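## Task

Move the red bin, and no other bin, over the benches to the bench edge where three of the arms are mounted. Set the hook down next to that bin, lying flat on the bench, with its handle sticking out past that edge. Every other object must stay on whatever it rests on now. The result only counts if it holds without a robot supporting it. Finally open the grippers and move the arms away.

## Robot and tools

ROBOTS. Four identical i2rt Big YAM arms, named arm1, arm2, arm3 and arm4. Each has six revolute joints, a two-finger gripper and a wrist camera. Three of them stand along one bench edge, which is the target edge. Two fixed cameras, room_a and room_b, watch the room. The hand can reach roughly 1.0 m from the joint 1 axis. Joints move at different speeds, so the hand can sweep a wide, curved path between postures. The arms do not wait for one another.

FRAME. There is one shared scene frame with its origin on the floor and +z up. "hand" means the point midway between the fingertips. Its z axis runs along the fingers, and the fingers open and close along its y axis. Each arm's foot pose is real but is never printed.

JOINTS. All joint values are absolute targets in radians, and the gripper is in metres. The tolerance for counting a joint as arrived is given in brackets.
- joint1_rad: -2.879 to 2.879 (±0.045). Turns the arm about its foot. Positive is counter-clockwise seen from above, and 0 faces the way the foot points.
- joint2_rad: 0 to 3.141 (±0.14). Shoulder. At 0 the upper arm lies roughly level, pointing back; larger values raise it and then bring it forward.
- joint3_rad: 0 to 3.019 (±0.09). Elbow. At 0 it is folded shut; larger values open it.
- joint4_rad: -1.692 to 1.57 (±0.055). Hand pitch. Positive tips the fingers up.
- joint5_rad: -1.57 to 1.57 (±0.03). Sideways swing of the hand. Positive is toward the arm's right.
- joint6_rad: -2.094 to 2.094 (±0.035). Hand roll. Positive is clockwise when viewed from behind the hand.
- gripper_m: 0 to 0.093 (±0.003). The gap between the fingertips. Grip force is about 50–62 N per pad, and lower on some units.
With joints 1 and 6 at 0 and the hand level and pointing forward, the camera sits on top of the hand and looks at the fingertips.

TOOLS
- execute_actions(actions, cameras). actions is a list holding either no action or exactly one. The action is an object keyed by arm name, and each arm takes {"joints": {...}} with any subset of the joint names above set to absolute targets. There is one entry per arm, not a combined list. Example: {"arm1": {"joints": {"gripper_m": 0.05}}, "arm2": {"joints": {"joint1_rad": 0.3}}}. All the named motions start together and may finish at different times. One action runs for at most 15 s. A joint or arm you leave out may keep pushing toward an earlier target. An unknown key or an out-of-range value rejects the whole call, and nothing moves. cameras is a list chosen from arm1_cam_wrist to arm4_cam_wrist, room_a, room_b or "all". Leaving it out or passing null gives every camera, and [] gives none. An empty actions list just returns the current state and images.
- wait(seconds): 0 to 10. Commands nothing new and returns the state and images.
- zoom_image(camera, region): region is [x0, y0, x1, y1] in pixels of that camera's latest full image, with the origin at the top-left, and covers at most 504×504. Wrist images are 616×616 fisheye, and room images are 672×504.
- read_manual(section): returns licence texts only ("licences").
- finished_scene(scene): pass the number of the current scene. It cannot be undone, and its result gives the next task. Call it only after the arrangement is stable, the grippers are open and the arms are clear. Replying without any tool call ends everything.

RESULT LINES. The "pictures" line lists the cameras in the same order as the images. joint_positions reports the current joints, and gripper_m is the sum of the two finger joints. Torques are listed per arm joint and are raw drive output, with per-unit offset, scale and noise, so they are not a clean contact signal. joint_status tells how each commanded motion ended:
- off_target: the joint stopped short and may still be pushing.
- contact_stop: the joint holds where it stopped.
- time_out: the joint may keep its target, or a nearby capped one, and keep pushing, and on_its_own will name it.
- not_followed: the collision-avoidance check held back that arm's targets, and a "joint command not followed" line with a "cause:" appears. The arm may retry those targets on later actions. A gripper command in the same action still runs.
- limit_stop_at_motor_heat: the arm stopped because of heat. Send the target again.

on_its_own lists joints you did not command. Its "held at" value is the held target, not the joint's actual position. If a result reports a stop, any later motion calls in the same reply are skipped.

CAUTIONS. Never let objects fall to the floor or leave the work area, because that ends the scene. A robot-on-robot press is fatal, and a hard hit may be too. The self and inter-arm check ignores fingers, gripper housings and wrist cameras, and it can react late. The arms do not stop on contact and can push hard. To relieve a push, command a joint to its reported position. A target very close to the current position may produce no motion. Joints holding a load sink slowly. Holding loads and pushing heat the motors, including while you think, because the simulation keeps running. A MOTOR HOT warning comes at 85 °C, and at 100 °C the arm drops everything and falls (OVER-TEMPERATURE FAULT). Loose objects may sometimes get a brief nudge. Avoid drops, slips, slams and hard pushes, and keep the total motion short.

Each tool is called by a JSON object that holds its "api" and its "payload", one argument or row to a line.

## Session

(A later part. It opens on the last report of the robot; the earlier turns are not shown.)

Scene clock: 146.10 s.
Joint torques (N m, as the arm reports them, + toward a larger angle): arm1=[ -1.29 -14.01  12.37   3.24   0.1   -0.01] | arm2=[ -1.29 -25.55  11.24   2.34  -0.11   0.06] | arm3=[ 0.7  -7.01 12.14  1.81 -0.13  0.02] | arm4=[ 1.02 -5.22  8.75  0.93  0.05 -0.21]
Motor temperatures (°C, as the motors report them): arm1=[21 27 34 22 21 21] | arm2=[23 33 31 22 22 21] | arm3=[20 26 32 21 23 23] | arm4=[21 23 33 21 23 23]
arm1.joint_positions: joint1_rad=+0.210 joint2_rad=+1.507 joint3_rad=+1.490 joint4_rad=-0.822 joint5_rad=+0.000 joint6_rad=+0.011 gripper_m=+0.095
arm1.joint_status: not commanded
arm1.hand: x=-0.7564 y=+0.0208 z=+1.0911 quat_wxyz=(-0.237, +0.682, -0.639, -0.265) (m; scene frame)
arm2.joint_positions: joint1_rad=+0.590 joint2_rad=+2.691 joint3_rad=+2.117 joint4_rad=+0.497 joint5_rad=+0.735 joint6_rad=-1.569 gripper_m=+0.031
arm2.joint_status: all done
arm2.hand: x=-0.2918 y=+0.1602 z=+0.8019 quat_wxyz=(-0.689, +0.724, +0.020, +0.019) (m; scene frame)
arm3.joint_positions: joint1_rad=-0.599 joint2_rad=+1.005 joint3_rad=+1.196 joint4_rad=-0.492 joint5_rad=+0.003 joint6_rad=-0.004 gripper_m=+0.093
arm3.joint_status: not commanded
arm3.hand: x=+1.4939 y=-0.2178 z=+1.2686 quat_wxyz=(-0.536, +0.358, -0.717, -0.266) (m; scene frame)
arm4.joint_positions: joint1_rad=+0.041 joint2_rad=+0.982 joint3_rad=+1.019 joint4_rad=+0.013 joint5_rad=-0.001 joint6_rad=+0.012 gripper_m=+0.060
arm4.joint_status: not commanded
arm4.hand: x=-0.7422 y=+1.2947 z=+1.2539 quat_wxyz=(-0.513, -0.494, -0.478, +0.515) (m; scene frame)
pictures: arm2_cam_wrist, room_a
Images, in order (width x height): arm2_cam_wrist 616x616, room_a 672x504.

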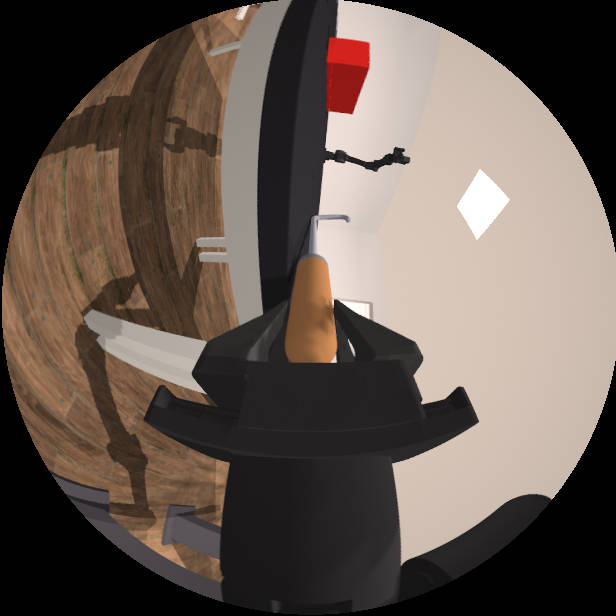

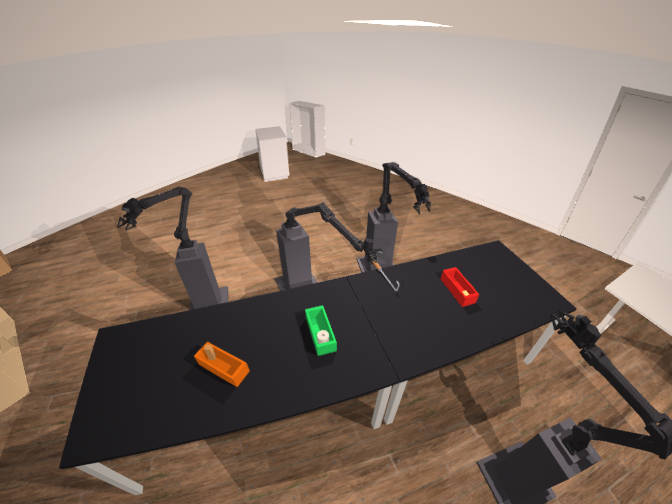

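{"api": "execute_actions", "payload": {
  "actions": [
    {"arm2":{"joints":{"joint6_rad":0}},"arm1":{"joints":{"joint3_rad":1.78,"joint4_rad":0.78,"joint5_rad":-0.62}}}
  ],
  "cameras": []
}}

{"api": "execute_actions", "payload": {
  "actions": [
    {"arm2":{"joints":{"gripper_m":0.093}}}
  ],
  "cameras": []
}}

{"api": "execute_actions", "payload": {
  "actions": [
    {"arm2":{"joints":{"joint2_rad":2.3}}}
  ],
  "cameras": []
}}

{"api": "execute_actions", "payload": {
  "actions": [
    {"arm2":{"joints":{"joint1_rad":-0.5,"joint2_rad":1.2,"joint3_rad":1.3,"joint4_rad":-0.5,"joint5_rad":0}},"arm1":{"joints":{"joint2_rad":2.3}}}
  ],
  "cameras": []
}}

{"api": "execute_actions", "payload": {
  "actions": [
    {"arm1":{"joints":{"joint1_rad":-0.495,"joint2_rad":2.45}}}
  ],
  "cameras": ["arm1_cam_wrist"]
}}

Scene clock: 159.83 s.
Joint torques (N m, as the arm reports them, + toward a larger angle): arm1=[ -1.28 -11.62  13.93   2.1    0.35   0.05] | arm2=[ -1.4  -25.77  11.25   2.66  -0.03   0.01] | arm3=[ 0.79 -6.88 12.12  1.8  -0.11  0.02] | arm4=[ 1.04 -5.24  8.75  0.92  0.05 -0.2 ]
Motor temperatures (°C, as the motors report them): arm1=[21 27 35 22 21 21] | arm2=[23 35 32 21 22 21] | arm3=[20 26 32 21 23 23] | arm4=[21 23 34 21 23 23]
arm1.joint_positions: joint1_rad=+0.210 joint2_rad=+1.493 joint3_rad=+1.739 joint4_rad=+0.762 joint5_rad=-0.617 joint6_rad=+0.011 gripper_m=+0.095
arm1.joint_status: all done
arm1.hand: x=-0.8469 y=-0.0506 z=+1.5562 quat_wxyz=(-0.554, +0.392, +0.029, -0.734) (m; scene frame)
arm2.joint_positions: joint1_rad=+0.590 joint2_rad=+2.689 joint3_rad=+2.117 joint4_rad=+0.488 joint5_rad=+0.734 joint6_rad=-0.005 gripper_m=+0.031
arm2.joint_status: all done
arm2.hand: x=-0.2920 y=+0.1602 z=+0.8018 quat_wxyz=(-0.502, +0.530, -0.496, -0.470) (m; scene frame)
arm3.joint_positions: joint1_rad=-0.599 joint2_rad=+1.005 joint3_rad=+1.196 joint4_rad=-0.492 joint5_rad=+0.003 joint6_rad=-0.004 gripper_m=+0.093
arm3.joint_status: not commanded
arm3.hand: x=+1.4939 y=-0.2178 z=+1.2686 quat_wxyz=(-0.536, +0.358, -0.717, -0.266) (m; scene frame)
arm4.joint_positions: joint1_rad=+0.041 joint2_rad=+0.982 joint3_rad=+1.019 joint4_rad=+0.013 joint5_rad=-0.001 joint6_rad=+0.012 gripper_m=+0.060
arm4.joint_status: not commanded
arm4.hand: x=-0.7422 y=+1.2947 z=+1.2539 quat_wxyz=(-0.513, -0.494, -0.478, +0.515) (m; scene frame)
pictures: none
No camera images: the call's "cameras" was empty. Leave "cameras" out to get every camera's image.

Scene clock: 160.73 s.
Joint torques (N m, as the arm reports them, + toward a larger angle): arm1=[ -1.29 -11.58  13.88   2.11   0.35   0.05] | arm2=[ -1.05 -23.2   11.42   2.8   -0.08   0.  ] | arm3=[ 0.72 -7.17 12.16  1.78 -0.13  0.04] | arm4=[ 1.04 -5.22  8.74  0.93  0.05 -0.2 ]
Motor temperatures (°C, as the motors report them): arm1=[21 27 35 22 21 21] | arm2=[23 35 32 21 22 21] | arm3=[20 26 32 21 23 23] | arm4=[21 23 34 21 23 23]
arm1.joint_positions: joint1_rad=+0.210 joint2_rad=+1.493 joint3_rad=+1.739 joint4_rad=+0.762 joint5_rad=-0.617 joint6_rad=+0.011 gripper_m=+0.095
arm1.joint_status: not commanded
arm1.hand: x=-0.8469 y=-0.0506 z=+1.5562 quat_wxyz=(-0.554, +0.392, +0.029, -0.734) (m; scene frame)
arm2.joint_positions: joint1_rad=+0.590 joint2_rad=+2.657 joint3_rad=+2.117 joint4_rad=+0.488 joint5_rad=+0.734 joint6_rad=-0.004 gripper_m=+0.093
arm2.joint_status: all done
arm2.hand: x=-0.2944 y=+0.1625 z=+0.8304 quat_wxyz=(-0.503, +0.519, -0.496, -0.481) (m; scene frame)
arm3.joint_positions: joint1_rad=-0.599 joint2_rad=+1.005 joint3_rad=+1.196 joint4_rad=-0.492 joint5_rad=+0.003 joint6_rad=-0.004 gripper_m=+0.093
arm3.joint_status: not commanded
arm3.hand: x=+1.4939 y=-0.2178 z=+1.2686 quat_wxyz=(-0.536, +0.358, -0.717, -0.266) (m; scene frame)
arm4.joint_positions: joint1_rad=+0.041 joint2_rad=+0.982 joint3_rad=+1.019 joint4_rad=+0.013 joint5_rad=-0.001 joint6_rad=+0.012 gripper_m=+0.060
arm4.joint_status: not commanded
arm4.hand: x=-0.7422 y=+1.2947 z=+1.2539 quat_wxyz=(-0.513, -0.494, -0.478, +0.515) (m; scene frame)
pictures: none
No camera images: the call's "cameras" was empty. Leave "cameras" out to get every camera's image.

Scene clock: 162.47 s.
Joint torques (N m, as the arm reports them, + toward a larger angle): arm1=[ -1.27 -11.62  13.88   2.12   0.35   0.05] | arm2=[ -1.38 -21.68   9.61   1.74  -0.24  -0.01] | arm3=[ 0.65 -6.84 12.24  1.86 -0.11  0.04] | arm4=[ 1.02 -5.24  8.75  0.94  0.05 -0.2 ]
Motor temperatures (°C, as the motors report them): arm1=[21 27 36 22 21 21] | arm2=[23 35 31 21 22 21] | arm3=[20 26 32 21 23 23] | arm4=[21 23 34 21 23 23]
arm1.joint_positions: joint1_rad=+0.210 joint2_rad=+1.493 joint3_rad=+1.739 joint4_rad=+0.762 joint5_rad=-0.617 joint6_rad=+0.011 gripper_m=+0.095
arm1.joint_status: not commanded
arm1.hand: x=-0.8469 y=-0.0506 z=+1.5562 quat_wxyz=(-0.554, +0.392, +0.029, -0.734) (m; scene frame)
arm2.joint_positions: joint1_rad=+0.590 joint2_rad=+2.299 joint3_rad=+2.151 joint4_rad=+0.503 joint5_rad=+0.734 joint6_rad=-0.004 gripper_m=+0.093
arm2.joint_status: all done
arm2.hand: x=-0.2787 y=+0.1407 z=+1.1719 quat_wxyz=(-0.502, +0.369, -0.481, -0.617) (m; scene frame)
arm3.joint_positions: joint1_rad=-0.599 joint2_rad=+1.005 joint3_rad=+1.196 joint4_rad=-0.492 joint5_rad=+0.003 joint6_rad=-0.004 gripper_m=+0.093
arm3.joint_status: not commanded
arm3.hand: x=+1.4939 y=-0.2178 z=+1.2686 quat_wxyz=(-0.536, +0.358, -0.717, -0.266) (m; scene frame)
arm4.joint_positions: joint1_rad=+0.041 joint2_rad=+0.982 joint3_rad=+1.019 joint4_rad=+0.013 joint5_rad=-0.001 joint6_rad=+0.012 gripper_m=+0.060
arm4.joint_status: not commanded
arm4.hand: x=-0.7422 y=+1.2947 z=+1.2539 quat_wxyz=(-0.513, -0.494, -0.478, +0.515) (m; scene frame)
pictures: none
No camera images: the call's "cameras" was empty. Leave "cameras" out to get every camera's image.

Scene clock: 164.33 s.
Joint torques (N m, as the arm reports them, + toward a larger angle): arm1=[ -1.21 -22.94  12.06   2.63   0.11   0.01] | arm2=[-1.78 -7.83  9.74  1.93 -0.17  0.  ] | arm3=[ 0.91 -7.07 12.13  1.77 -0.12  0.03] | arm4=[ 1.07 -5.22  8.74  0.93  0.05 -0.2 ]
Motor temperatures (°C, as the motors report them): arm1=[21 27 36 22 21 21] | arm2=[23 34 31 21 22 21] | arm3=[20 26 32 21 23 23] | arm4=[21 23 34 21 23 23]
arm1.joint_positions: joint1_rad=+0.210 joint2_rad=+2.312 joint3_rad=+1.757 joint4_rad=+0.777 joint5_rad=-0.618 joint6_rad=+0.011 gripper_m=+0.095
arm1.joint_status: all done
arm1.hand: x=-0.8760 y=+0.2609 z=+0.9765 quat_wxyz=(-0.359, +0.596, -0.236, -0.679) (m; scene frame)
arm2.joint_positions: joint1_rad=-0.492 joint2_rad=+1.194 joint3_rad=+1.306 joint4_rad=-0.491 joint5_rad=+0.001 joint6_rad=-0.003 gripper_m=+0.093
arm2.joint_status: all done
arm2.hand: x=+0.4222 y=-0.0779 z=+1.2521 quat_wxyz=(-0.464, +0.475, -0.674, -0.323) (m; scene frame)
arm3.joint_positions: joint1_rad=-0.599 joint2_rad=+1.005 joint3_rad=+1.196 joint4_rad=-0.492 joint5_rad=+0.003 joint6_rad=-0.004 gripper_m=+0.093
arm3.joint_status: not commanded
arm3.hand: x=+1.4939 y=-0.2178 z=+1.2686 quat_wxyz=(-0.536, +0.358, -0.717, -0.266) (m; scene frame)
arm4.joint_positions: joint1_rad=+0.041 joint2_rad=+0.982 joint3_rad=+1.019 joint4_rad=+0.013 joint5_rad=-0.001 joint6_rad=+0.012 gripper_m=+0.060
arm4.joint_status: not commanded
arm4.hand: x=-0.7422 y=+1.2947 z=+1.2539 quat_wxyz=(-0.513, -0.494, -0.478, +0.515) (m; scene frame)
pictures: none
No camera images: the call's "cameras" was empty. Leave "cameras" out to get every camera's image.

Scene clock: 166.43 s.
Joint torques (N m, as the arm reports them, + toward a larger angle): arm1=[ -0.97 -22.74  11.27   2.68   0.12   0.01] | arm2=[-1.42 -8.03  9.54  1.92 -0.18  0.  ] | arm3=[ 0.94 -7.14 12.16  1.81 -0.11  0.  ] | arm4=[ 1.05 -5.22  8.75  0.93  0.05 -0.2 ]
Motor temperatures (°C, as the motors report them): arm1=[21 28 35 22 21 21] | arm2=[23 33 31 21 22 21] | arm3=[20 26 33 21 23 23] | arm4=[21 23 34 21 23 23]
arm1.joint_positions: joint1_rad=-0.493 joint2_rad=+2.449 joint3_rad=+1.757 joint4_rad=+0.777 joint5_rad=-0.620 joint6_rad=+0.010 gripper_m=+0.095
arm1.joint_status: all done
arm1.hand: x=-0.2863 y=+0.1694 z=+0.8581 quat_wxyz=(-0.524, +0.492, -0.476, -0.507) (m; scene frame)
arm2.joint_positions: joint1_rad=-0.492 joint2_rad=+1.194 joint3_rad=+1.306 joint4_rad=-0.491 joint5_rad=+0.001 joint6_rad=-0.003 gripper_m=+0.093
arm2.joint_status: not commanded
arm2.hand: x=+0.4222 y=-0.0779 z=+1.2521 quat_wxyz=(-0.464, +0.475, -0.674, -0.323) (m; scene frame)
arm3.joint_positions: joint1_rad=-0.599 joint2_rad=+1.005 joint3_rad=+1.196 joint4_rad=-0.492 joint5_rad=+0.003 joint6_rad=-0.004 gripper_m=+0.093
arm3.joint_status: not commanded
arm3.hand: x=+1.4939 y=-0.2178 z=+1.2686 quat_wxyz=(-0.536, +0.358, -0.717, -0.266) (m; scene frame)
arm4.joint_positions: joint1_rad=+0.041 joint2_rad=+0.982 joint3_rad=+1.019 joint4_rad=+0.013 joint5_rad=-0.001 joint6_rad=+0.012 gripper_m=+0.060
arm4.joint_status: not commanded
arm4.hand: x=-0.7422 y=+1.2947 z=+1.2539 quat_wxyz=(-0.513, -0.494, -0.478, +0.515) (m; scene frame)
pictures: arm1_cam_wrist
Images, in order (width x height): arm1_cam_wrist 616x616.

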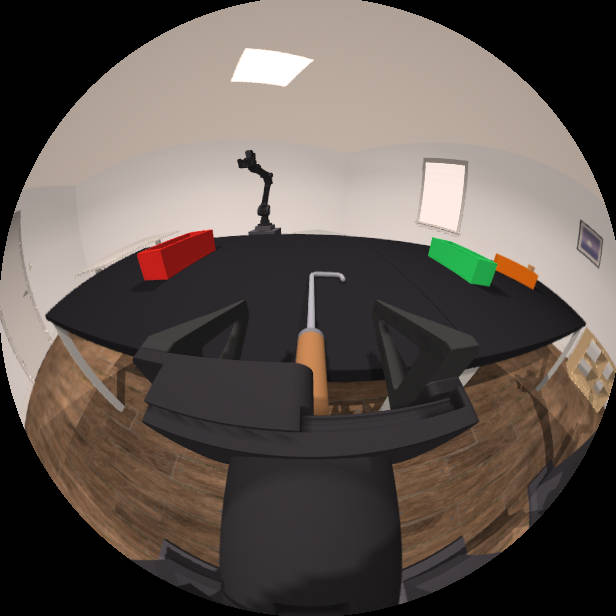

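{"api": "execute_actions", "payload": {
  "actions": [
    {"arm1":{"joints":{"joint2_rad":2.535}}}
  ],
  "cameras": ["arm1_cam_wrist"]
}}

Scene clock: 170.10 s.
Joint torques (N m, as the arm reports them, + toward a larger angle): arm1=[ -0.74 -21.36  11.02   2.76   0.1    0.01] | arm2=[-1.27 -7.17  9.54  1.98 -0.22  0.  ] | arm3=[ 0.38 -7.35 12.24  1.75 -0.1   0.04] | arm4=[ 1.03 -5.23  8.75  0.93  0.05 -0.2 ]
Motor temperatures (°C, as the motors report them): arm1=[21 28 35 22 21 21] | arm2=[23 32 31 21 22 21] | arm3=[20 26 33 21 23 23] | arm4=[21 23 34 21 23 23]
arm1.joint_positions: joint1_rad=-0.493 joint2_rad=+2.512 joint3_rad=+1.757 joint4_rad=+0.777 joint5_rad=-0.620 joint6_rad=+0.010 gripper_m=+0.095
arm1.joint_status: all done
arm1.hand: x=-0.2889 y=+0.1659 z=+0.8049 quat_wxyz=(-0.503, +0.495, -0.499, -0.503) (m; scene frame)
arm2.joint_positions: joint1_rad=-0.492 joint2_rad=+1.194 joint3_rad=+1.306 joint4_rad=-0.491 joint5_rad=+0.001 joint6_rad=-0.003 gripper_m=+0.093
arm2.joint_status: not commanded
arm2.hand: x=+0.4222 y=-0.0779 z=+1.2521 quat_wxyz=(-0.464, +0.475, -0.674, -0.323) (m; scene frame)
arm3.joint_positions: joint1_rad=-0.599 joint2_rad=+1.005 joint3_rad=+1.196 joint4_rad=-0.492 joint5_rad=+0.003 joint6_rad=-0.004 gripper_m=+0.093
arm3.joint_status: not commanded
arm3.hand: x=+1.4939 y=-0.2178 z=+1.2686 quat_wxyz=(-0.536, +0.358, -0.717, -0.266) (m; scene frame)
arm4.joint_positions: joint1_rad=+0.041 joint2_rad=+0.982 joint3_rad=+1.019 joint4_rad=+0.013 joint5_rad=-0.001 joint6_rad=+0.012 gripper_m=+0.060
arm4.joint_status: not commanded
arm4.hand: x=-0.7422 y=+1.2947 z=+1.2539 quat_wxyz=(-0.513, -0.494, -0.478, +0.515) (m; scene frame)
pictures: arm1_cam_wrist
Images, in order (width x height): arm1_cam_wrist 616x616.

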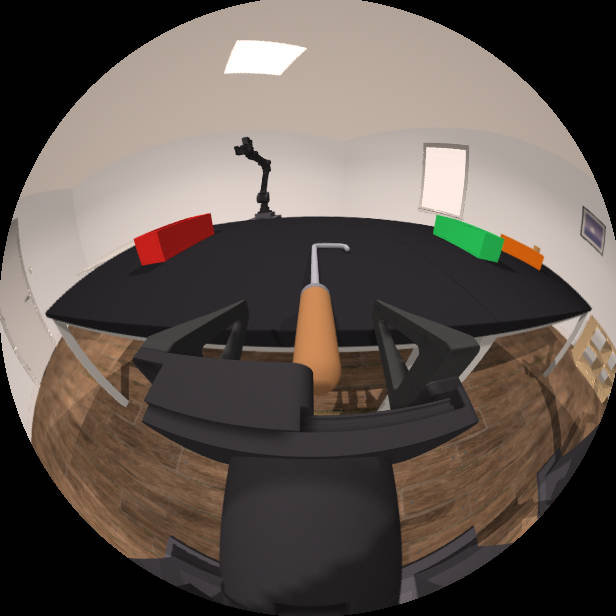

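{"api": "execute_actions", "payload": {
  "actions": [
    {"arm1":{"joints":{"joint2_rad":2.56}}}
  ],
  "cameras": []
}}

{"api": "execute_actions", "payload": {
  "actions": [
    {"arm1":{"joints":{"gripper_m":0}}}
  ],
  "cameras": ["arm1_cam_wrist"]
}}

{"api": "execute_actions", "payload": {
  "actions": [
    {"arm1":{"joints":{"joint2_rad":2.44,"joint6_rad":1.57}}}
  ],
  "cameras": ["arm1_cam_wrist","room_a"]
}}

Scene clock: 177.17 s.
Joint torques (N m, as the arm reports them, + toward a larger angle): arm1=[ -0.76 -19.84  10.94   2.74   0.09   0.  ] | arm2=[-1.1  -7.49  9.59  1.85 -0.17 -0.04] | arm3=[ 0.94 -7.15 12.18  1.9  -0.12  0.02] | arm4=[ 1.05 -5.25  8.75  0.94  0.04 -0.2 ]
Motor temperatures (°C, as the motors report them): arm1=[21 29 35 22 21 21] | arm2=[23 31 30 21 22 21] | arm3=[20 26 33 21 23 23] | arm4=[21 23 34 21 23 23]
arm1.joint_positions: joint1_rad=-0.493 joint2_rad=+2.521 joint3_rad=+1.757 joint4_rad=+0.777 joint5_rad=-0.620 joint6_rad=+0.010 gripper_m=+0.095
arm1.joint_status: all done
arm1.hand: x=-0.2894 y=+0.1652 z=+0.7979 quat_wxyz=(-0.500, +0.496, -0.502, -0.503) (m; scene frame)
arm2.joint_positions: joint1_rad=-0.492 joint2_rad=+1.194 joint3_rad=+1.306 joint4_rad=-0.491 joint5_rad=+0.001 joint6_rad=-0.003 gripper_m=+0.093
arm2.joint_status: not commanded
arm2.hand: x=+0.4222 y=-0.0779 z=+1.2521 quat_wxyz=(-0.464, +0.475, -0.674, -0.323) (m; scene frame)
arm3.joint_positions: joint1_rad=-0.599 joint2_rad=+1.005 joint3_rad=+1.196 joint4_rad=-0.492 joint5_rad=+0.003 joint6_rad=-0.004 gripper_m=+0.093
arm3.joint_status: not commanded
arm3.hand: x=+1.4939 y=-0.2178 z=+1.2686 quat_wxyz=(-0.536, +0.358, -0.717, -0.266) (m; scene frame)
arm4.joint_positions: joint1_rad=+0.041 joint2_rad=+0.982 joint3_rad=+1.019 joint4_rad=+0.013 joint5_rad=-0.001 joint6_rad=+0.012 gripper_m=+0.060
arm4.joint_status: not commanded
arm4.hand: x=-0.7422 y=+1.2947 z=+1.2539 quat_wxyz=(-0.513, -0.494, -0.478, +0.515) (m; scene frame)
pictures: none
No camera images: the call's "cameras" was empty. Leave "cameras" out to get every camera's image.

Scene clock: 177.90 s.
Joint torques (N m, as the arm reports them, + toward a larger angle): arm1=[ -0.77 -20.27  10.96   2.75   0.04   0.01] | arm2=[-1.04 -7.23  9.56  1.93 -0.18  0.  ] | arm3=[ 0.62 -7.22 12.13  1.84 -0.12  0.03] | arm4=[ 1.05 -5.27  8.76  0.94  0.05 -0.2 ]
Motor temperatures (°C, as the motors report them): arm1=[21 29 35 22 21 21] | arm2=[23 31 30 21 22 21] | arm3=[20 26 33 21 23 23] | arm4=[21 23 34 21 23 23]
arm1.joint_positions: joint1_rad=-0.493 joint2_rad=+2.521 joint3_rad=+1.757 joint4_rad=+0.777 joint5_rad=-0.618 joint6_rad=+0.009 gripper_m=+0.030
arm1.joint_status: gripper_m off_target (ended at +0.030, target +0.000)
arm1.hand: x=-0.2892 y=+0.1652 z=+0.7979 quat_wxyz=(-0.500, +0.496, -0.502, -0.502) (m; scene frame)
arm2.joint_positions: joint1_rad=-0.492 joint2_rad=+1.194 joint3_rad=+1.306 joint4_rad=-0.491 joint5_rad=+0.001 joint6_rad=-0.003 gripper_m=+0.093
arm2.joint_status: not commanded
arm2.hand: x=+0.4222 y=-0.0779 z=+1.2521 quat_wxyz=(-0.464, +0.475, -0.674, -0.323) (m; scene frame)
arm3.joint_positions: joint1_rad=-0.599 joint2_rad=+1.005 joint3_rad=+1.196 joint4_rad=-0.492 joint5_rad=+0.003 joint6_rad=-0.004 gripper_m=+0.093
arm3.joint_status: not commanded
arm3.hand: x=+1.4939 y=-0.2178 z=+1.2686 quat_wxyz=(-0.536, +0.358, -0.717, -0.266) (m; scene frame)
arm4.joint_positions: joint1_rad=+0.041 joint2_rad=+0.982 joint3_rad=+1.019 joint4_rad=+0.013 joint5_rad=-0.001 joint6_rad=+0.012 gripper_m=+0.060
arm4.joint_status: not commanded
arm4.hand: x=-0.7422 y=+1.2947 z=+1.2539 quat_wxyz=(-0.513, -0.494, -0.478, +0.515) (m; scene frame)
pictures: arm1_cam_wrist
Images, in order (width x height): arm1_cam_wrist 616x616.

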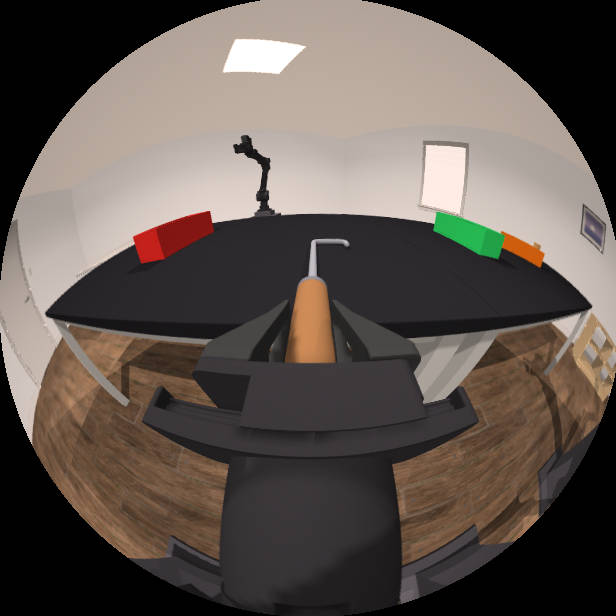

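Scene clock: 180.07 s.
Joint torques (N m, as the arm reports them, + toward a larger angle): arm1=[ -0.76 -25.32  11.3    2.8    0.02   0.28] | arm2=[-1.45 -7.22  9.7   2.05 -0.21  0.01] | arm3=[ 0.72 -7.15 12.17  1.84 -0.1   0.02] | arm4=[ 1.05 -5.24  8.76  0.93  0.04 -0.2 ]
Motor temperatures (°C, as the motors report them): arm1=[21 30 35 22 21 21] | arm2=[23 30 30 21 22 21] | arm3=[20 26 33 21 23 23] | arm4=[21 23 34 21 23 23]
arm1.joint_positions: joint1_rad=-0.493 joint2_rad=+2.473 joint3_rad=+1.757 joint4_rad=+0.777 joint5_rad=-0.618 joint6_rad=+1.550 gripper_m=+0.030
arm1.joint_status: all done
arm1.hand: x=-0.2867 y=+0.1684 z=+0.8376 quat_wxyz=(-0.019, +0.016, -0.691, -0.722) (m; scene frame)
arm2.joint_positions: joint1_rad=-0.492 joint2_rad=+1.194 joint3_rad=+1.306 joint4_rad=-0.491 joint5_rad=+0.001 joint6_rad=-0.003 gripper_m=+0.093
arm2.joint_status: not commanded
arm2.hand: x=+0.4222 y=-0.0779 z=+1.2521 quat_wxyz=(-0.464, +0.475, -0.674, -0.323) (m; scene frame)
arm3.joint_positions: joint1_rad=-0.599 joint2_rad=+1.005 joint3_rad=+1.196 joint4_rad=-0.492 joint5_rad=+0.003 joint6_rad=-0.004 gripper_m=+0.093
arm3.joint_status: not commanded
arm3.hand: x=+1.4939 y=-0.2178 z=+1.2686 quat_wxyz=(-0.536, +0.358, -0.717, -0.266) (m; scene frame)
arm4.joint_positions: joint1_rad=+0.041 joint2_rad=+0.982 joint3_rad=+1.019 joint4_rad=+0.013 joint5_rad=-0.001 joint6_rad=+0.012 gripper_m=+0.060
arm4.joint_status: not commanded
arm4.hand: x=-0.7422 y=+1.2947 z=+1.2539 quat_wxyz=(-0.513, -0.494, -0.478, +0.515) (m; scene frame)
pictures: arm1_cam_wrist, room_a
Images, in order (width x height): arm1_cam_wrist 616x616, room_a 672x504.

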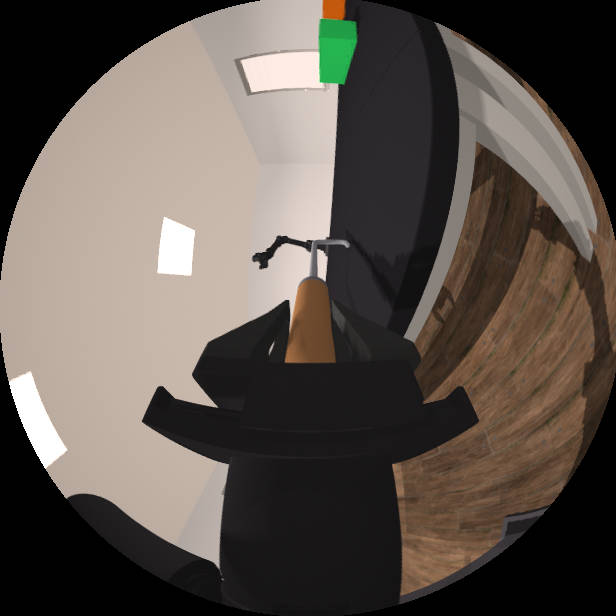

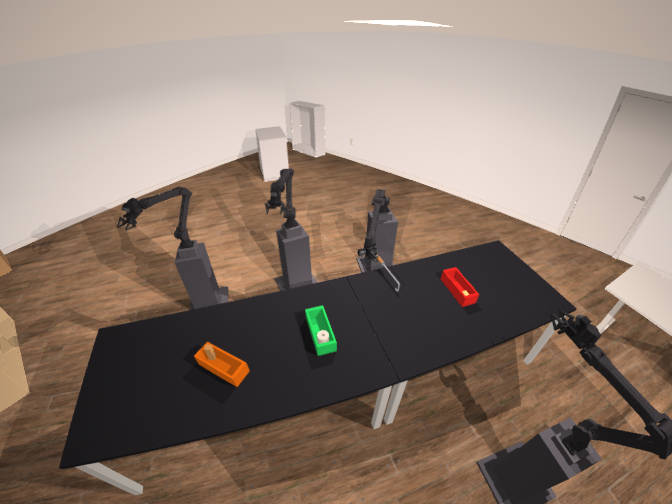

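{"api": "execute_actions", "payload": {
  "actions": [
    {"arm1":{"joints":{"joint2_rad":2.05,"joint3_rad":1.42,"joint4_rad":0.85}}}
  ],
  "cameras": []
}}

{"api": "execute_actions", "payload": {
  "actions": [
    {"arm1":{"joints":{"joint1_rad":0.14,"joint5_rad":0}}}
  ],
  "cameras": ["arm1_cam_wrist","room_a","arm4_cam_wrist"]
}}

Scene clock: 187.13 s.
Joint torques (N m, as the arm reports them, + toward a larger angle): arm1=[ -0.82 -20.82  10.92   4.18   0.2    0.22] | arm2=[-1.58 -7.76  9.63  2.   -0.19 -0.01] | arm3=[ 0.68 -7.31 12.15  1.83 -0.11  0.02] | arm4=[ 1.03 -5.27  8.75  0.94  0.05 -0.21]
Motor temperatures (°C, as the motors report them): arm1=[21 31 35 22 21 21] | arm2=[23 29 30 21 22 21] | arm3=[20 26 33 21 23 23] | arm4=[21 23 34 21 23 23]
arm1.joint_positions: joint1_rad=-0.493 joint2_rad=+2.068 joint3_rad=+1.405 joint4_rad=+0.808 joint5_rad=-0.621 joint6_rad=+1.551 gripper_m=+0.030
arm1.joint_status: all done
arm1.hand: x=-0.3375 y=+0.0980 z=+0.9910 quat_wxyz=(-0.035, +0.033, -0.666, -0.745) (m; scene frame)
arm2.joint_positions: joint1_rad=-0.492 joint2_rad=+1.194 joint3_rad=+1.306 joint4_rad=-0.491 joint5_rad=+0.001 joint6_rad=-0.003 gripper_m=+0.093
arm2.joint_status: not commanded
arm2.hand: x=+0.4222 y=-0.0779 z=+1.2521 quat_wxyz=(-0.464, +0.475, -0.674, -0.323) (m; scene frame)
arm3.joint_positions: joint1_rad=-0.599 joint2_rad=+1.005 joint3_rad=+1.196 joint4_rad=-0.492 joint5_rad=+0.003 joint6_rad=-0.004 gripper_m=+0.093
arm3.joint_status: not commanded
arm3.hand: x=+1.4939 y=-0.2178 z=+1.2686 quat_wxyz=(-0.536, +0.358, -0.717, -0.266) (m; scene frame)
arm4.joint_positions: joint1_rad=+0.041 joint2_rad=+0.982 joint3_rad=+1.019 joint4_rad=+0.013 joint5_rad=-0.001 joint6_rad=+0.012 gripper_m=+0.060
arm4.joint_status: not commanded
arm4.hand: x=-0.7422 y=+1.2947 z=+1.2539 quat_wxyz=(-0.513, -0.494, -0.478, +0.515) (m; scene frame)
pictures: none
No camera images: the call's "cameras" was empty. Leave "cameras" out to get every camera's image.

Scene clock: 189.63 s.
Joint torques (N m, as the arm reports them, + toward a larger angle): arm1=[ -0.42 -20.66  10.91   4.5    0.13   0.26] | arm2=[-1.44 -7.41  9.58  1.93 -0.22 -0.02] | arm3=[ 0.57 -7.01 12.09  1.84 -0.14  0.01] | arm4=[ 1.02 -5.25  8.74  0.93  0.05 -0.2 ]
Motor temperatures (°C, as the motors report them): arm1=[21 31 35 22 21 21] | arm2=[23 29 30 21 22 21] | arm3=[20 26 33 21 23 23] | arm4=[21 23 34 21 23 23]
arm1.joint_positions: joint1_rad=+0.139 joint2_rad=+2.068 joint3_rad=+1.405 joint4_rad=+0.808 joint5_rad=-0.001 joint6_rad=+1.548 gripper_m=+0.030
arm1.joint_status: all done
arm1.hand: x=-0.7156 y=+0.2171 z=+0.9975 quat_wxyz=(-0.003, +0.009, -0.656, -0.754) (m; scene frame)
arm2.joint_positions: joint1_rad=-0.492 joint2_rad=+1.194 joint3_rad=+1.306 joint4_rad=-0.491 joint5_rad=+0.001 joint6_rad=-0.003 gripper_m=+0.093
arm2.joint_status: not commanded
arm2.hand: x=+0.4222 y=-0.0779 z=+1.2521 quat_wxyz=(-0.464, +0.475, -0.674, -0.323) (m; scene frame)
arm3.joint_positions: joint1_rad=-0.599 joint2_rad=+1.005 joint3_rad=+1.196 joint4_rad=-0.492 joint5_rad=+0.003 joint6_rad=-0.004 gripper_m=+0.093
arm3.joint_status: not commanded
arm3.hand: x=+1.4939 y=-0.2178 z=+1.2686 quat_wxyz=(-0.536, +0.358, -0.717, -0.266) (m; scene frame)
arm4.joint_positions: joint1_rad=+0.041 joint2_rad=+0.982 joint3_rad=+1.019 joint4_rad=+0.013 joint5_rad=-0.001 joint6_rad=+0.012 gripper_m=+0.060
arm4.joint_status: not commanded
arm4.hand: x=-0.7422 y=+1.2947 z=+1.2539 quat_wxyz=(-0.513, -0.494, -0.478, +0.515) (m; scene frame)
pictures: arm1_cam_wrist, arm4_cam_wrist, room_a
Images, in order (width x height): arm1_cam_wrist 616x616, arm4_cam_wrist 616x616, room_a 672x504.

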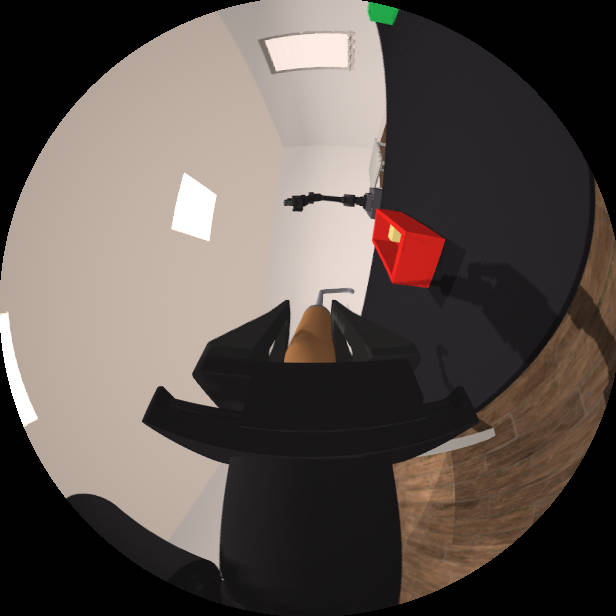

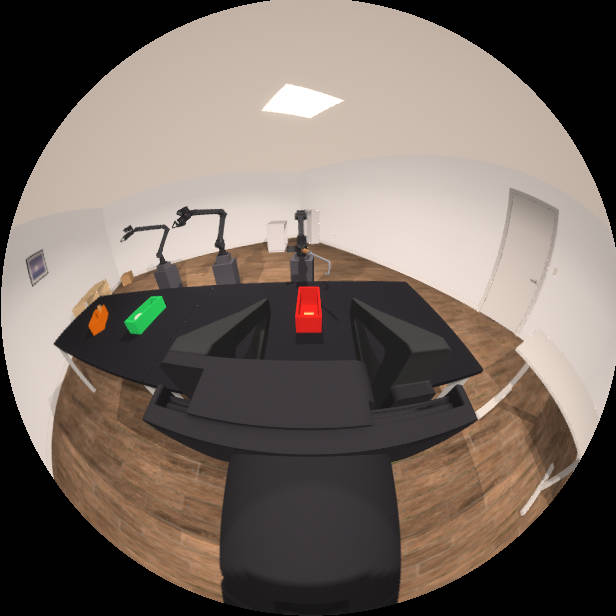

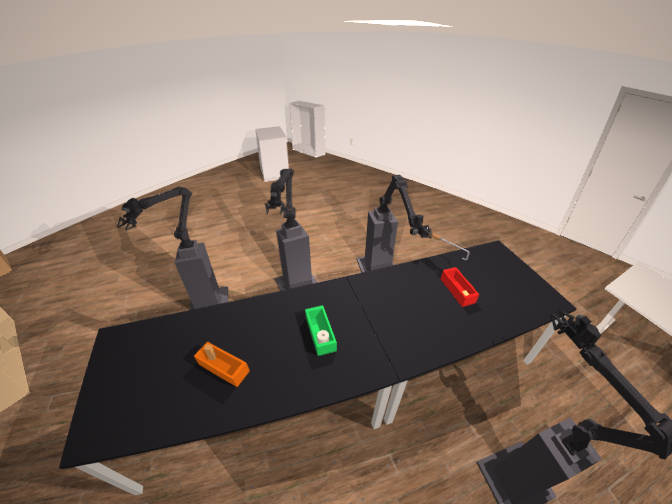

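{"api": "execute_actions", "payload": {
  "actions": [
    {"arm1":{"joints":{"joint5_rad":0.2,"joint6_rad":1.7,"joint2_rad":2.16,"joint3_rad":1.52,"joint4_rad":0.78}}}
  ],
  "cameras": ["arm1_cam_wrist","room_a","arm4_cam_wrist"]
}}

Scene clock: 196.50 s.
Joint torques (N m, as the arm reports them, + toward a larger angle): arm1=[ -0.45 -23.08  16.22   3.88   0.1    0.45] | arm2=[-1.2  -7.6   9.45  2.02 -0.2   0.  ] | arm3=[ 0.65 -7.09 12.17  1.85 -0.11  0.02] | arm4=[ 1.03 -5.26  8.75  0.93  0.05 -0.2 ]
Motor temperatures (°C, as the motors report them): arm1=[21 32 35 22 21 21] | arm2=[23 28 30 21 22 21] | arm3=[20 26 33 21 23 23] | arm4=[21 23 35 21 23 23]
arm1.joint_positions: joint1_rad=+0.137 joint2_rad=+2.199 joint3_rad=+1.440 joint4_rad=+0.753 joint5_rad=+0.200 joint6_rad=+1.661 gripper_m=+0.030
arm1.joint_status: joint6_rad time_out (moved +0.113 of +0.152); the others done
arm1.on_its_own: joint6_rad reads +1.661 and still pushes toward +1.700 since a time_out
arm1.hand: x=-0.6804 y=+0.2291 z=+0.8984 quat_wxyz=(-0.035, -0.102, -0.704, -0.702) (m; scene frame)
arm2.joint_positions: joint1_rad=-0.492 joint2_rad=+1.194 joint3_rad=+1.306 joint4_rad=-0.491 joint5_rad=+0.001 joint6_rad=-0.003 gripper_m=+0.093
arm2.joint_status: not commanded
arm2.hand: x=+0.4222 y=-0.0779 z=+1.2521 quat_wxyz=(-0.464, +0.475, -0.674, -0.323) (m; scene frame)
arm3.joint_positions: joint1_rad=-0.599 joint2_rad=+1.005 joint3_rad=+1.196 joint4_rad=-0.492 joint5_rad=+0.003 joint6_rad=-0.004 gripper_m=+0.093
arm3.joint_status: not commanded
arm3.hand: x=+1.4939 y=-0.2178 z=+1.2686 quat_wxyz=(-0.536, +0.358, -0.717, -0.266) (m; scene frame)
arm4.joint_positions: joint1_rad=+0.041 joint2_rad=+0.982 joint3_rad=+1.019 joint4_rad=+0.013 joint5_rad=-0.001 joint6_rad=+0.012 gripper_m=+0.060
arm4.joint_status: not commanded
arm4.hand: x=-0.7422 y=+1.2947 z=+1.2539 quat_wxyz=(-0.513, -0.494, -0.478, +0.515) (m; scene frame)
pictures: arm1_cam_wrist, arm4_cam_wrist, room_a
Images, in order (width x height): arm1_cam_wrist 616x616, arm4_cam_wrist 616x616, room_a 672x504.

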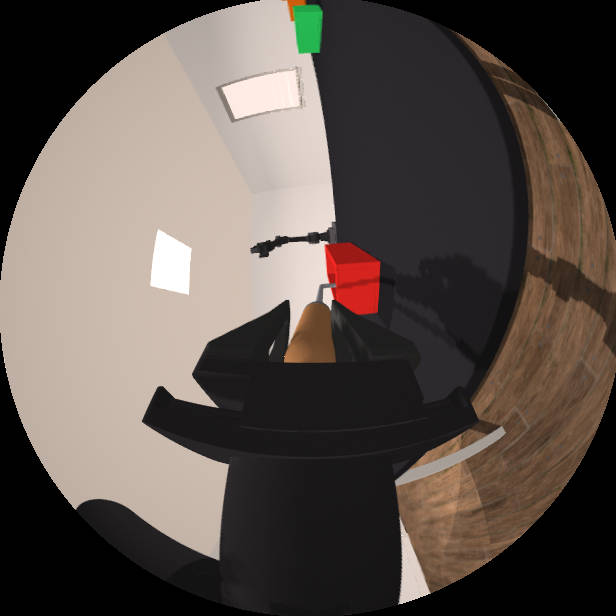

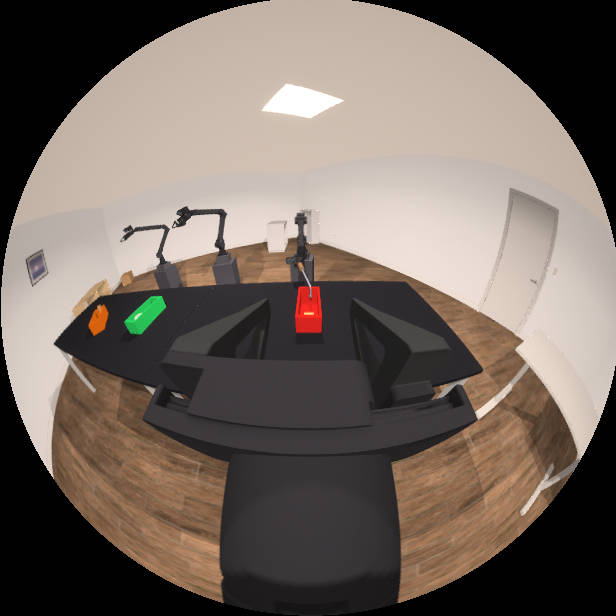

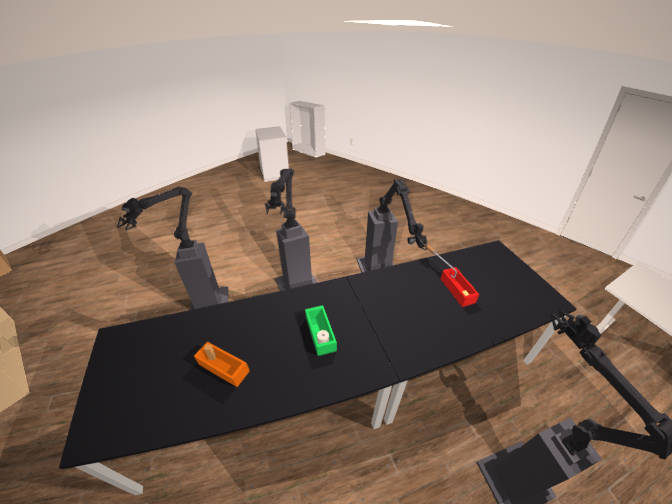

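{"api": "execute_actions", "payload": {
  "actions": [
    {"arm1":{"joints":{"joint5_rad":0.12,"joint6_rad":1.62,"joint2_rad":2.03,"joint3_rad":1.08,"joint4_rad":0.99}}}
  ],
  "cameras": ["room_a"]
}}

{"api": "execute_actions", "payload": {
  "actions": [
    {"arm1":{"joints":{"joint5_rad":0.04,"joint2_rad":1.89,"joint3_rad":0.775,"joint4_rad":1.15}}}
  ],
  "cameras": ["arm1_cam_wrist","room_a"]
}}

Scene clock: 205.13 s.
Joint torques (N m, as the arm reports them, + toward a larger angle): arm1=[ -0.3  -17.66   5.91   2.59   0.02  -0.13] | arm2=[-1.51 -7.5   9.55  1.89 -0.19  0.01] | arm3=[ 0.8  -7.35 12.15  1.78 -0.12  0.02] | arm4=[ 1.04 -5.24  8.74  0.94  0.05 -0.2 ]
Motor temperatures (°C, as the motors report them): arm1=[21 32 37 22 21 21] | arm2=[23 28 30 21 22 21] | arm3=[20 26 34 21 23 23] | arm4=[21 23 35 21 23 23]
arm1.joint_positions: joint1_rad=+0.137 joint2_rad=+2.037 joint3_rad=+1.100 joint4_rad=+0.993 joint5_rad=+0.122 joint6_rad=+1.633 gripper_m=+0.030
arm1.joint_status: all done
arm1.hand: x=-0.6929 y=+0.1333 z=+0.9110 quat_wxyz=(-0.015, -0.065, -0.686, -0.724) (m; scene frame)
arm2.joint_positions: joint1_rad=-0.492 joint2_rad=+1.194 joint3_rad=+1.306 joint4_rad=-0.491 joint5_rad=+0.001 joint6_rad=-0.003 gripper_m=+0.093
arm2.joint_status: not commanded
arm2.hand: x=+0.4222 y=-0.0779 z=+1.2521 quat_wxyz=(-0.464, +0.475, -0.674, -0.323) (m; scene frame)
arm3.joint_positions: joint1_rad=-0.599 joint2_rad=+1.005 joint3_rad=+1.196 joint4_rad=-0.492 joint5_rad=+0.003 joint6_rad=-0.004 gripper_m=+0.093
arm3.joint_status: not commanded
arm3.hand: x=+1.4939 y=-0.2178 z=+1.2686 quat_wxyz=(-0.536, +0.358, -0.717, -0.266) (m; scene frame)
arm4.joint_positions: joint1_rad=+0.041 joint2_rad=+0.982 joint3_rad=+1.019 joint4_rad=+0.013 joint5_rad=-0.001 joint6_rad=+0.012 gripper_m=+0.060
arm4.joint_status: not commanded
arm4.hand: x=-0.7422 y=+1.2947 z=+1.2539 quat_wxyz=(-0.513, -0.494, -0.478, +0.515) (m; scene frame)
pictures: room_a
Images, in order (width x height): room_a 672x504.

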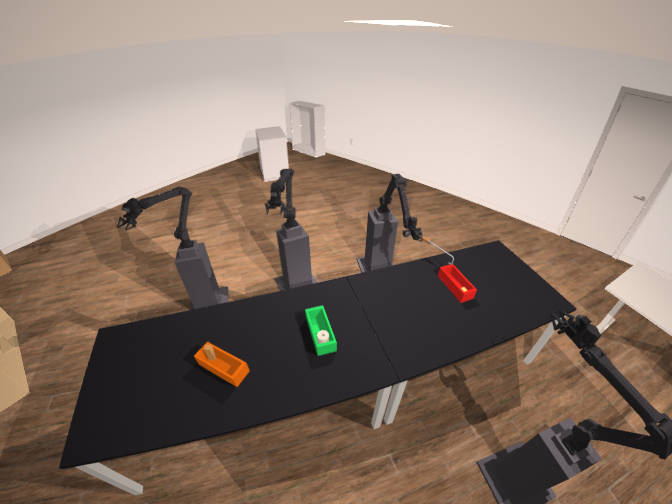

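Scene clock: 206.10 s.
Joint torques (N m, as the arm reports them, + toward a larger angle): arm1=[ -0.38 -16.87   6.11   4.59   0.16   0.11] | arm2=[-1.29 -7.78  9.61  1.96 -0.2   0.01] | arm3=[ 0.94 -7.03 12.13  1.87 -0.14  0.  ] | arm4=[ 1.02 -5.24  8.75  0.93  0.05 -0.2 ]
Motor temperatures (°C, as the motors report them): arm1=[21 32 37 22 21 21] | arm2=[23 28 30 21 22 21] | arm3=[20 26 34 21 23 23] | arm4=[21 23 35 21 23 23]
arm1.joint_positions: joint1_rad=+0.137 joint2_rad=+1.931 joint3_rad=+0.772 joint4_rad=+1.106 joint5_rad=+0.038 joint6_rad=+1.611 gripper_m=+0.030
arm1.joint_status: all done
arm1.hand: x=-0.7068 y=+0.0268 z=+0.8650 quat_wxyz=(+0.005, -0.027, -0.727, -0.686) (m; scene frame)
arm2.joint_positions: joint1_rad=-0.492 joint2_rad=+1.194 joint3_rad=+1.306 joint4_rad=-0.491 joint5_rad=+0.001 joint6_rad=-0.003 gripper_m=+0.093
arm2.joint_status: not commanded
arm2.hand: x=+0.4222 y=-0.0779 z=+1.2521 quat_wxyz=(-0.464, +0.475, -0.674, -0.323) (m; scene frame)
arm3.joint_positions: joint1_rad=-0.599 joint2_rad=+1.005 joint3_rad=+1.196 joint4_rad=-0.492 joint5_rad=+0.003 joint6_rad=-0.004 gripper_m=+0.093
arm3.joint_status: not commanded
arm3.hand: x=+1.4939 y=-0.2178 z=+1.2686 quat_wxyz=(-0.536, +0.358, -0.717, -0.266) (m; scene frame)
arm4.joint_positions: joint1_rad=+0.041 joint2_rad=+0.982 joint3_rad=+1.019 joint4_rad=+0.013 joint5_rad=-0.001 joint6_rad=+0.012 gripper_m=+0.060
arm4.joint_status: not commanded
arm4.hand: x=-0.7422 y=+1.2947 z=+1.2539 quat_wxyz=(-0.513, -0.494, -0.478, +0.515) (m; scene frame)
pictures: arm1_cam_wrist, room_a
Images, in order (width x height): arm1_cam_wrist 616x616, room_a 672x504.

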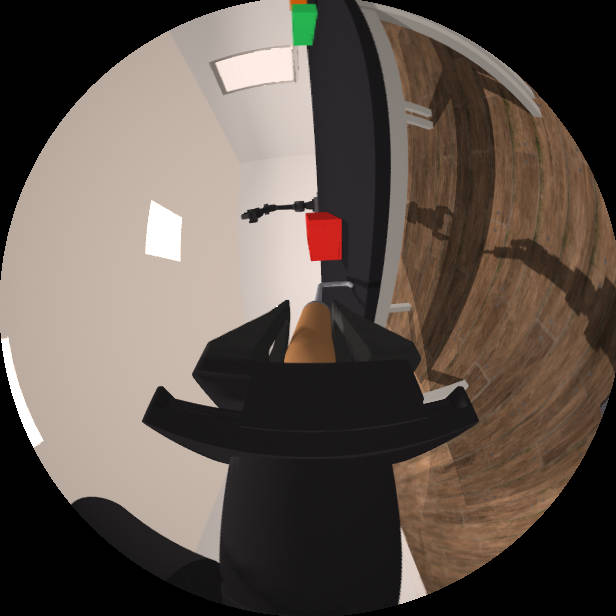

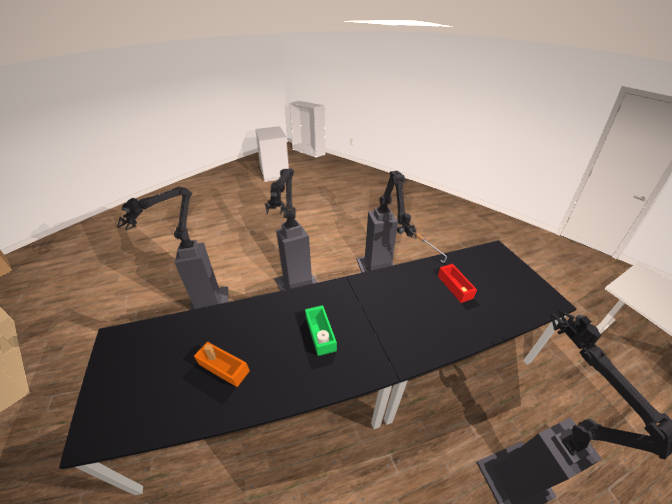

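{"api": "execute_actions", "payload": {
  "actions": [
    {"arm1":{"joints":{"joint5_rad":0.22,"joint2_rad":1.95,"joint3_rad":1.42,"joint4_rad":0.85}}}
  ],
  "cameras": []
}}

{"api": "execute_actions", "payload": {
  "actions": [
    {"arm1":{"joints":{"joint2_rad":2.12,"joint4_rad":0.72}}}
  ],
  "cameras": ["arm1_cam_wrist","room_a"]
}}

Scene clock: 212.97 s.
Joint torques (N m, as the arm reports them, + toward a larger angle): arm1=[ -0.29 -20.82  15.06   3.71   0.03   0.26] | arm2=[-1.71 -7.24  9.58  1.92 -0.2   0.01] | arm3=[ 0.68 -6.85 12.2   1.76 -0.12  0.02] | arm4=[ 1.05 -5.24  8.75  0.93  0.05 -0.2 ]
Motor temperatures (°C, as the motors report them): arm1=[21 32 36 22 21 21] | arm2=[23 28 30 21 22 21] | arm3=[20 26 34 21 23 23] | arm4=[21 23 35 21 23 23]
arm1.joint_positions: joint1_rad=+0.137 joint2_rad=+1.981 joint3_rad=+1.361 joint4_rad=+0.823 joint5_rad=+0.221 joint6_rad=+1.598 gripper_m=+0.030
arm1.joint_status: all done
arm1.hand: x=-0.6755 y=+0.1940 z=+1.0437 quat_wxyz=(-0.055, -0.094, -0.629, -0.769) (m; scene frame)
arm2.joint_positions: joint1_rad=-0.492 joint2_rad=+1.194 joint3_rad=+1.306 joint4_rad=-0.491 joint5_rad=+0.001 joint6_rad=-0.003 gripper_m=+0.093
arm2.joint_status: not commanded
arm2.hand: x=+0.4222 y=-0.0779 z=+1.2521 quat_wxyz=(-0.464, +0.475, -0.674, -0.323) (m; scene frame)
arm3.joint_positions: joint1_rad=-0.599 joint2_rad=+1.005 joint3_rad=+1.196 joint4_rad=-0.492 joint5_rad=+0.003 joint6_rad=-0.004 gripper_m=+0.093
arm3.joint_status: not commanded
arm3.hand: x=+1.4939 y=-0.2178 z=+1.2686 quat_wxyz=(-0.536, +0.358, -0.717, -0.266) (m; scene frame)
arm4.joint_positions: joint1_rad=+0.041 joint2_rad=+0.982 joint3_rad=+1.019 joint4_rad=+0.013 joint5_rad=-0.001 joint6_rad=+0.012 gripper_m=+0.060
arm4.joint_status: not commanded
arm4.hand: x=-0.7422 y=+1.2947 z=+1.2539 quat_wxyz=(-0.513, -0.494, -0.478, +0.515) (m; scene frame)
pictures: none
No camera images: the call's "cameras" was empty. Leave "cameras" out to get every camera's image.

Scene clock: 214.03 s.
Joint torques (N m, as the arm reports them, + toward a larger angle): arm1=[ -0.14 -20.09  13.29   2.22   0.07  -0.09] | arm2=[-1.27 -7.44  9.56  1.96 -0.19  0.01] | arm3=[ 0.67 -7.1  12.11  1.79 -0.12  0.02] | arm4=[ 1.05 -5.25  8.75  0.93  0.05 -0.21]
Motor temperatures (°C, as the motors report them): arm1=[21 32 36 22 21 21] | arm2=[23 28 30 21 22 21] | arm3=[20 26 34 21 23 23] | arm4=[21 23 35 21 23 23]
arm1.joint_positions: joint1_rad=+0.137 joint2_rad=+2.124 joint3_rad=+1.374 joint4_rad=+0.731 joint5_rad=+0.221 joint6_rad=+1.630 gripper_m=+0.030
arm1.joint_status: all done
arm1.hand: x=-0.6763 y=+0.2100 z=+0.9185 quat_wxyz=(-0.054, -0.098, -0.709, -0.696) (m; scene frame)
arm2.joint_positions: joint1_rad=-0.492 joint2_rad=+1.194 joint3_rad=+1.306 joint4_rad=-0.491 joint5_rad=+0.001 joint6_rad=-0.003 gripper_m=+0.093
arm2.joint_status: not commanded
arm2.hand: x=+0.4222 y=-0.0779 z=+1.2521 quat_wxyz=(-0.464, +0.475, -0.674, -0.323) (m; scene frame)
arm3.joint_positions: joint1_rad=-0.599 joint2_rad=+1.005 joint3_rad=+1.196 joint4_rad=-0.492 joint5_rad=+0.003 joint6_rad=-0.004 gripper_m=+0.093
arm3.joint_status: not commanded
arm3.hand: x=+1.4939 y=-0.2178 z=+1.2686 quat_wxyz=(-0.536, +0.358, -0.717, -0.266) (m; scene frame)
arm4.joint_positions: joint1_rad=+0.041 joint2_rad=+0.982 joint3_rad=+1.019 joint4_rad=+0.013 joint5_rad=-0.001 joint6_rad=+0.012 gripper_m=+0.060
arm4.joint_status: not commanded
arm4.hand: x=-0.7422 y=+1.2947 z=+1.2539 quat_wxyz=(-0.513, -0.494, -0.478, +0.515) (m; scene frame)
pictures: arm1_cam_wrist, room_a
Images, in order (width x height): arm1_cam_wrist 616x616, room_a 672x504.

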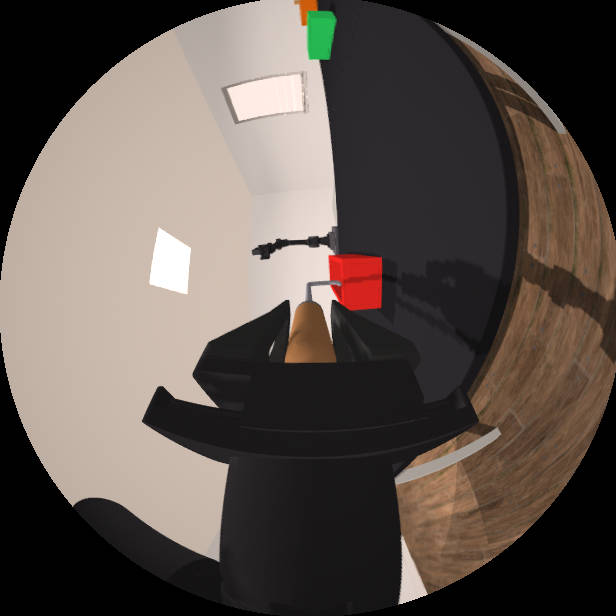

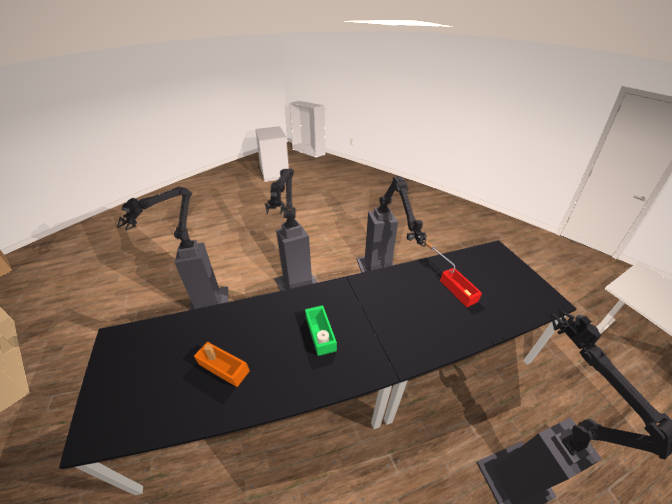

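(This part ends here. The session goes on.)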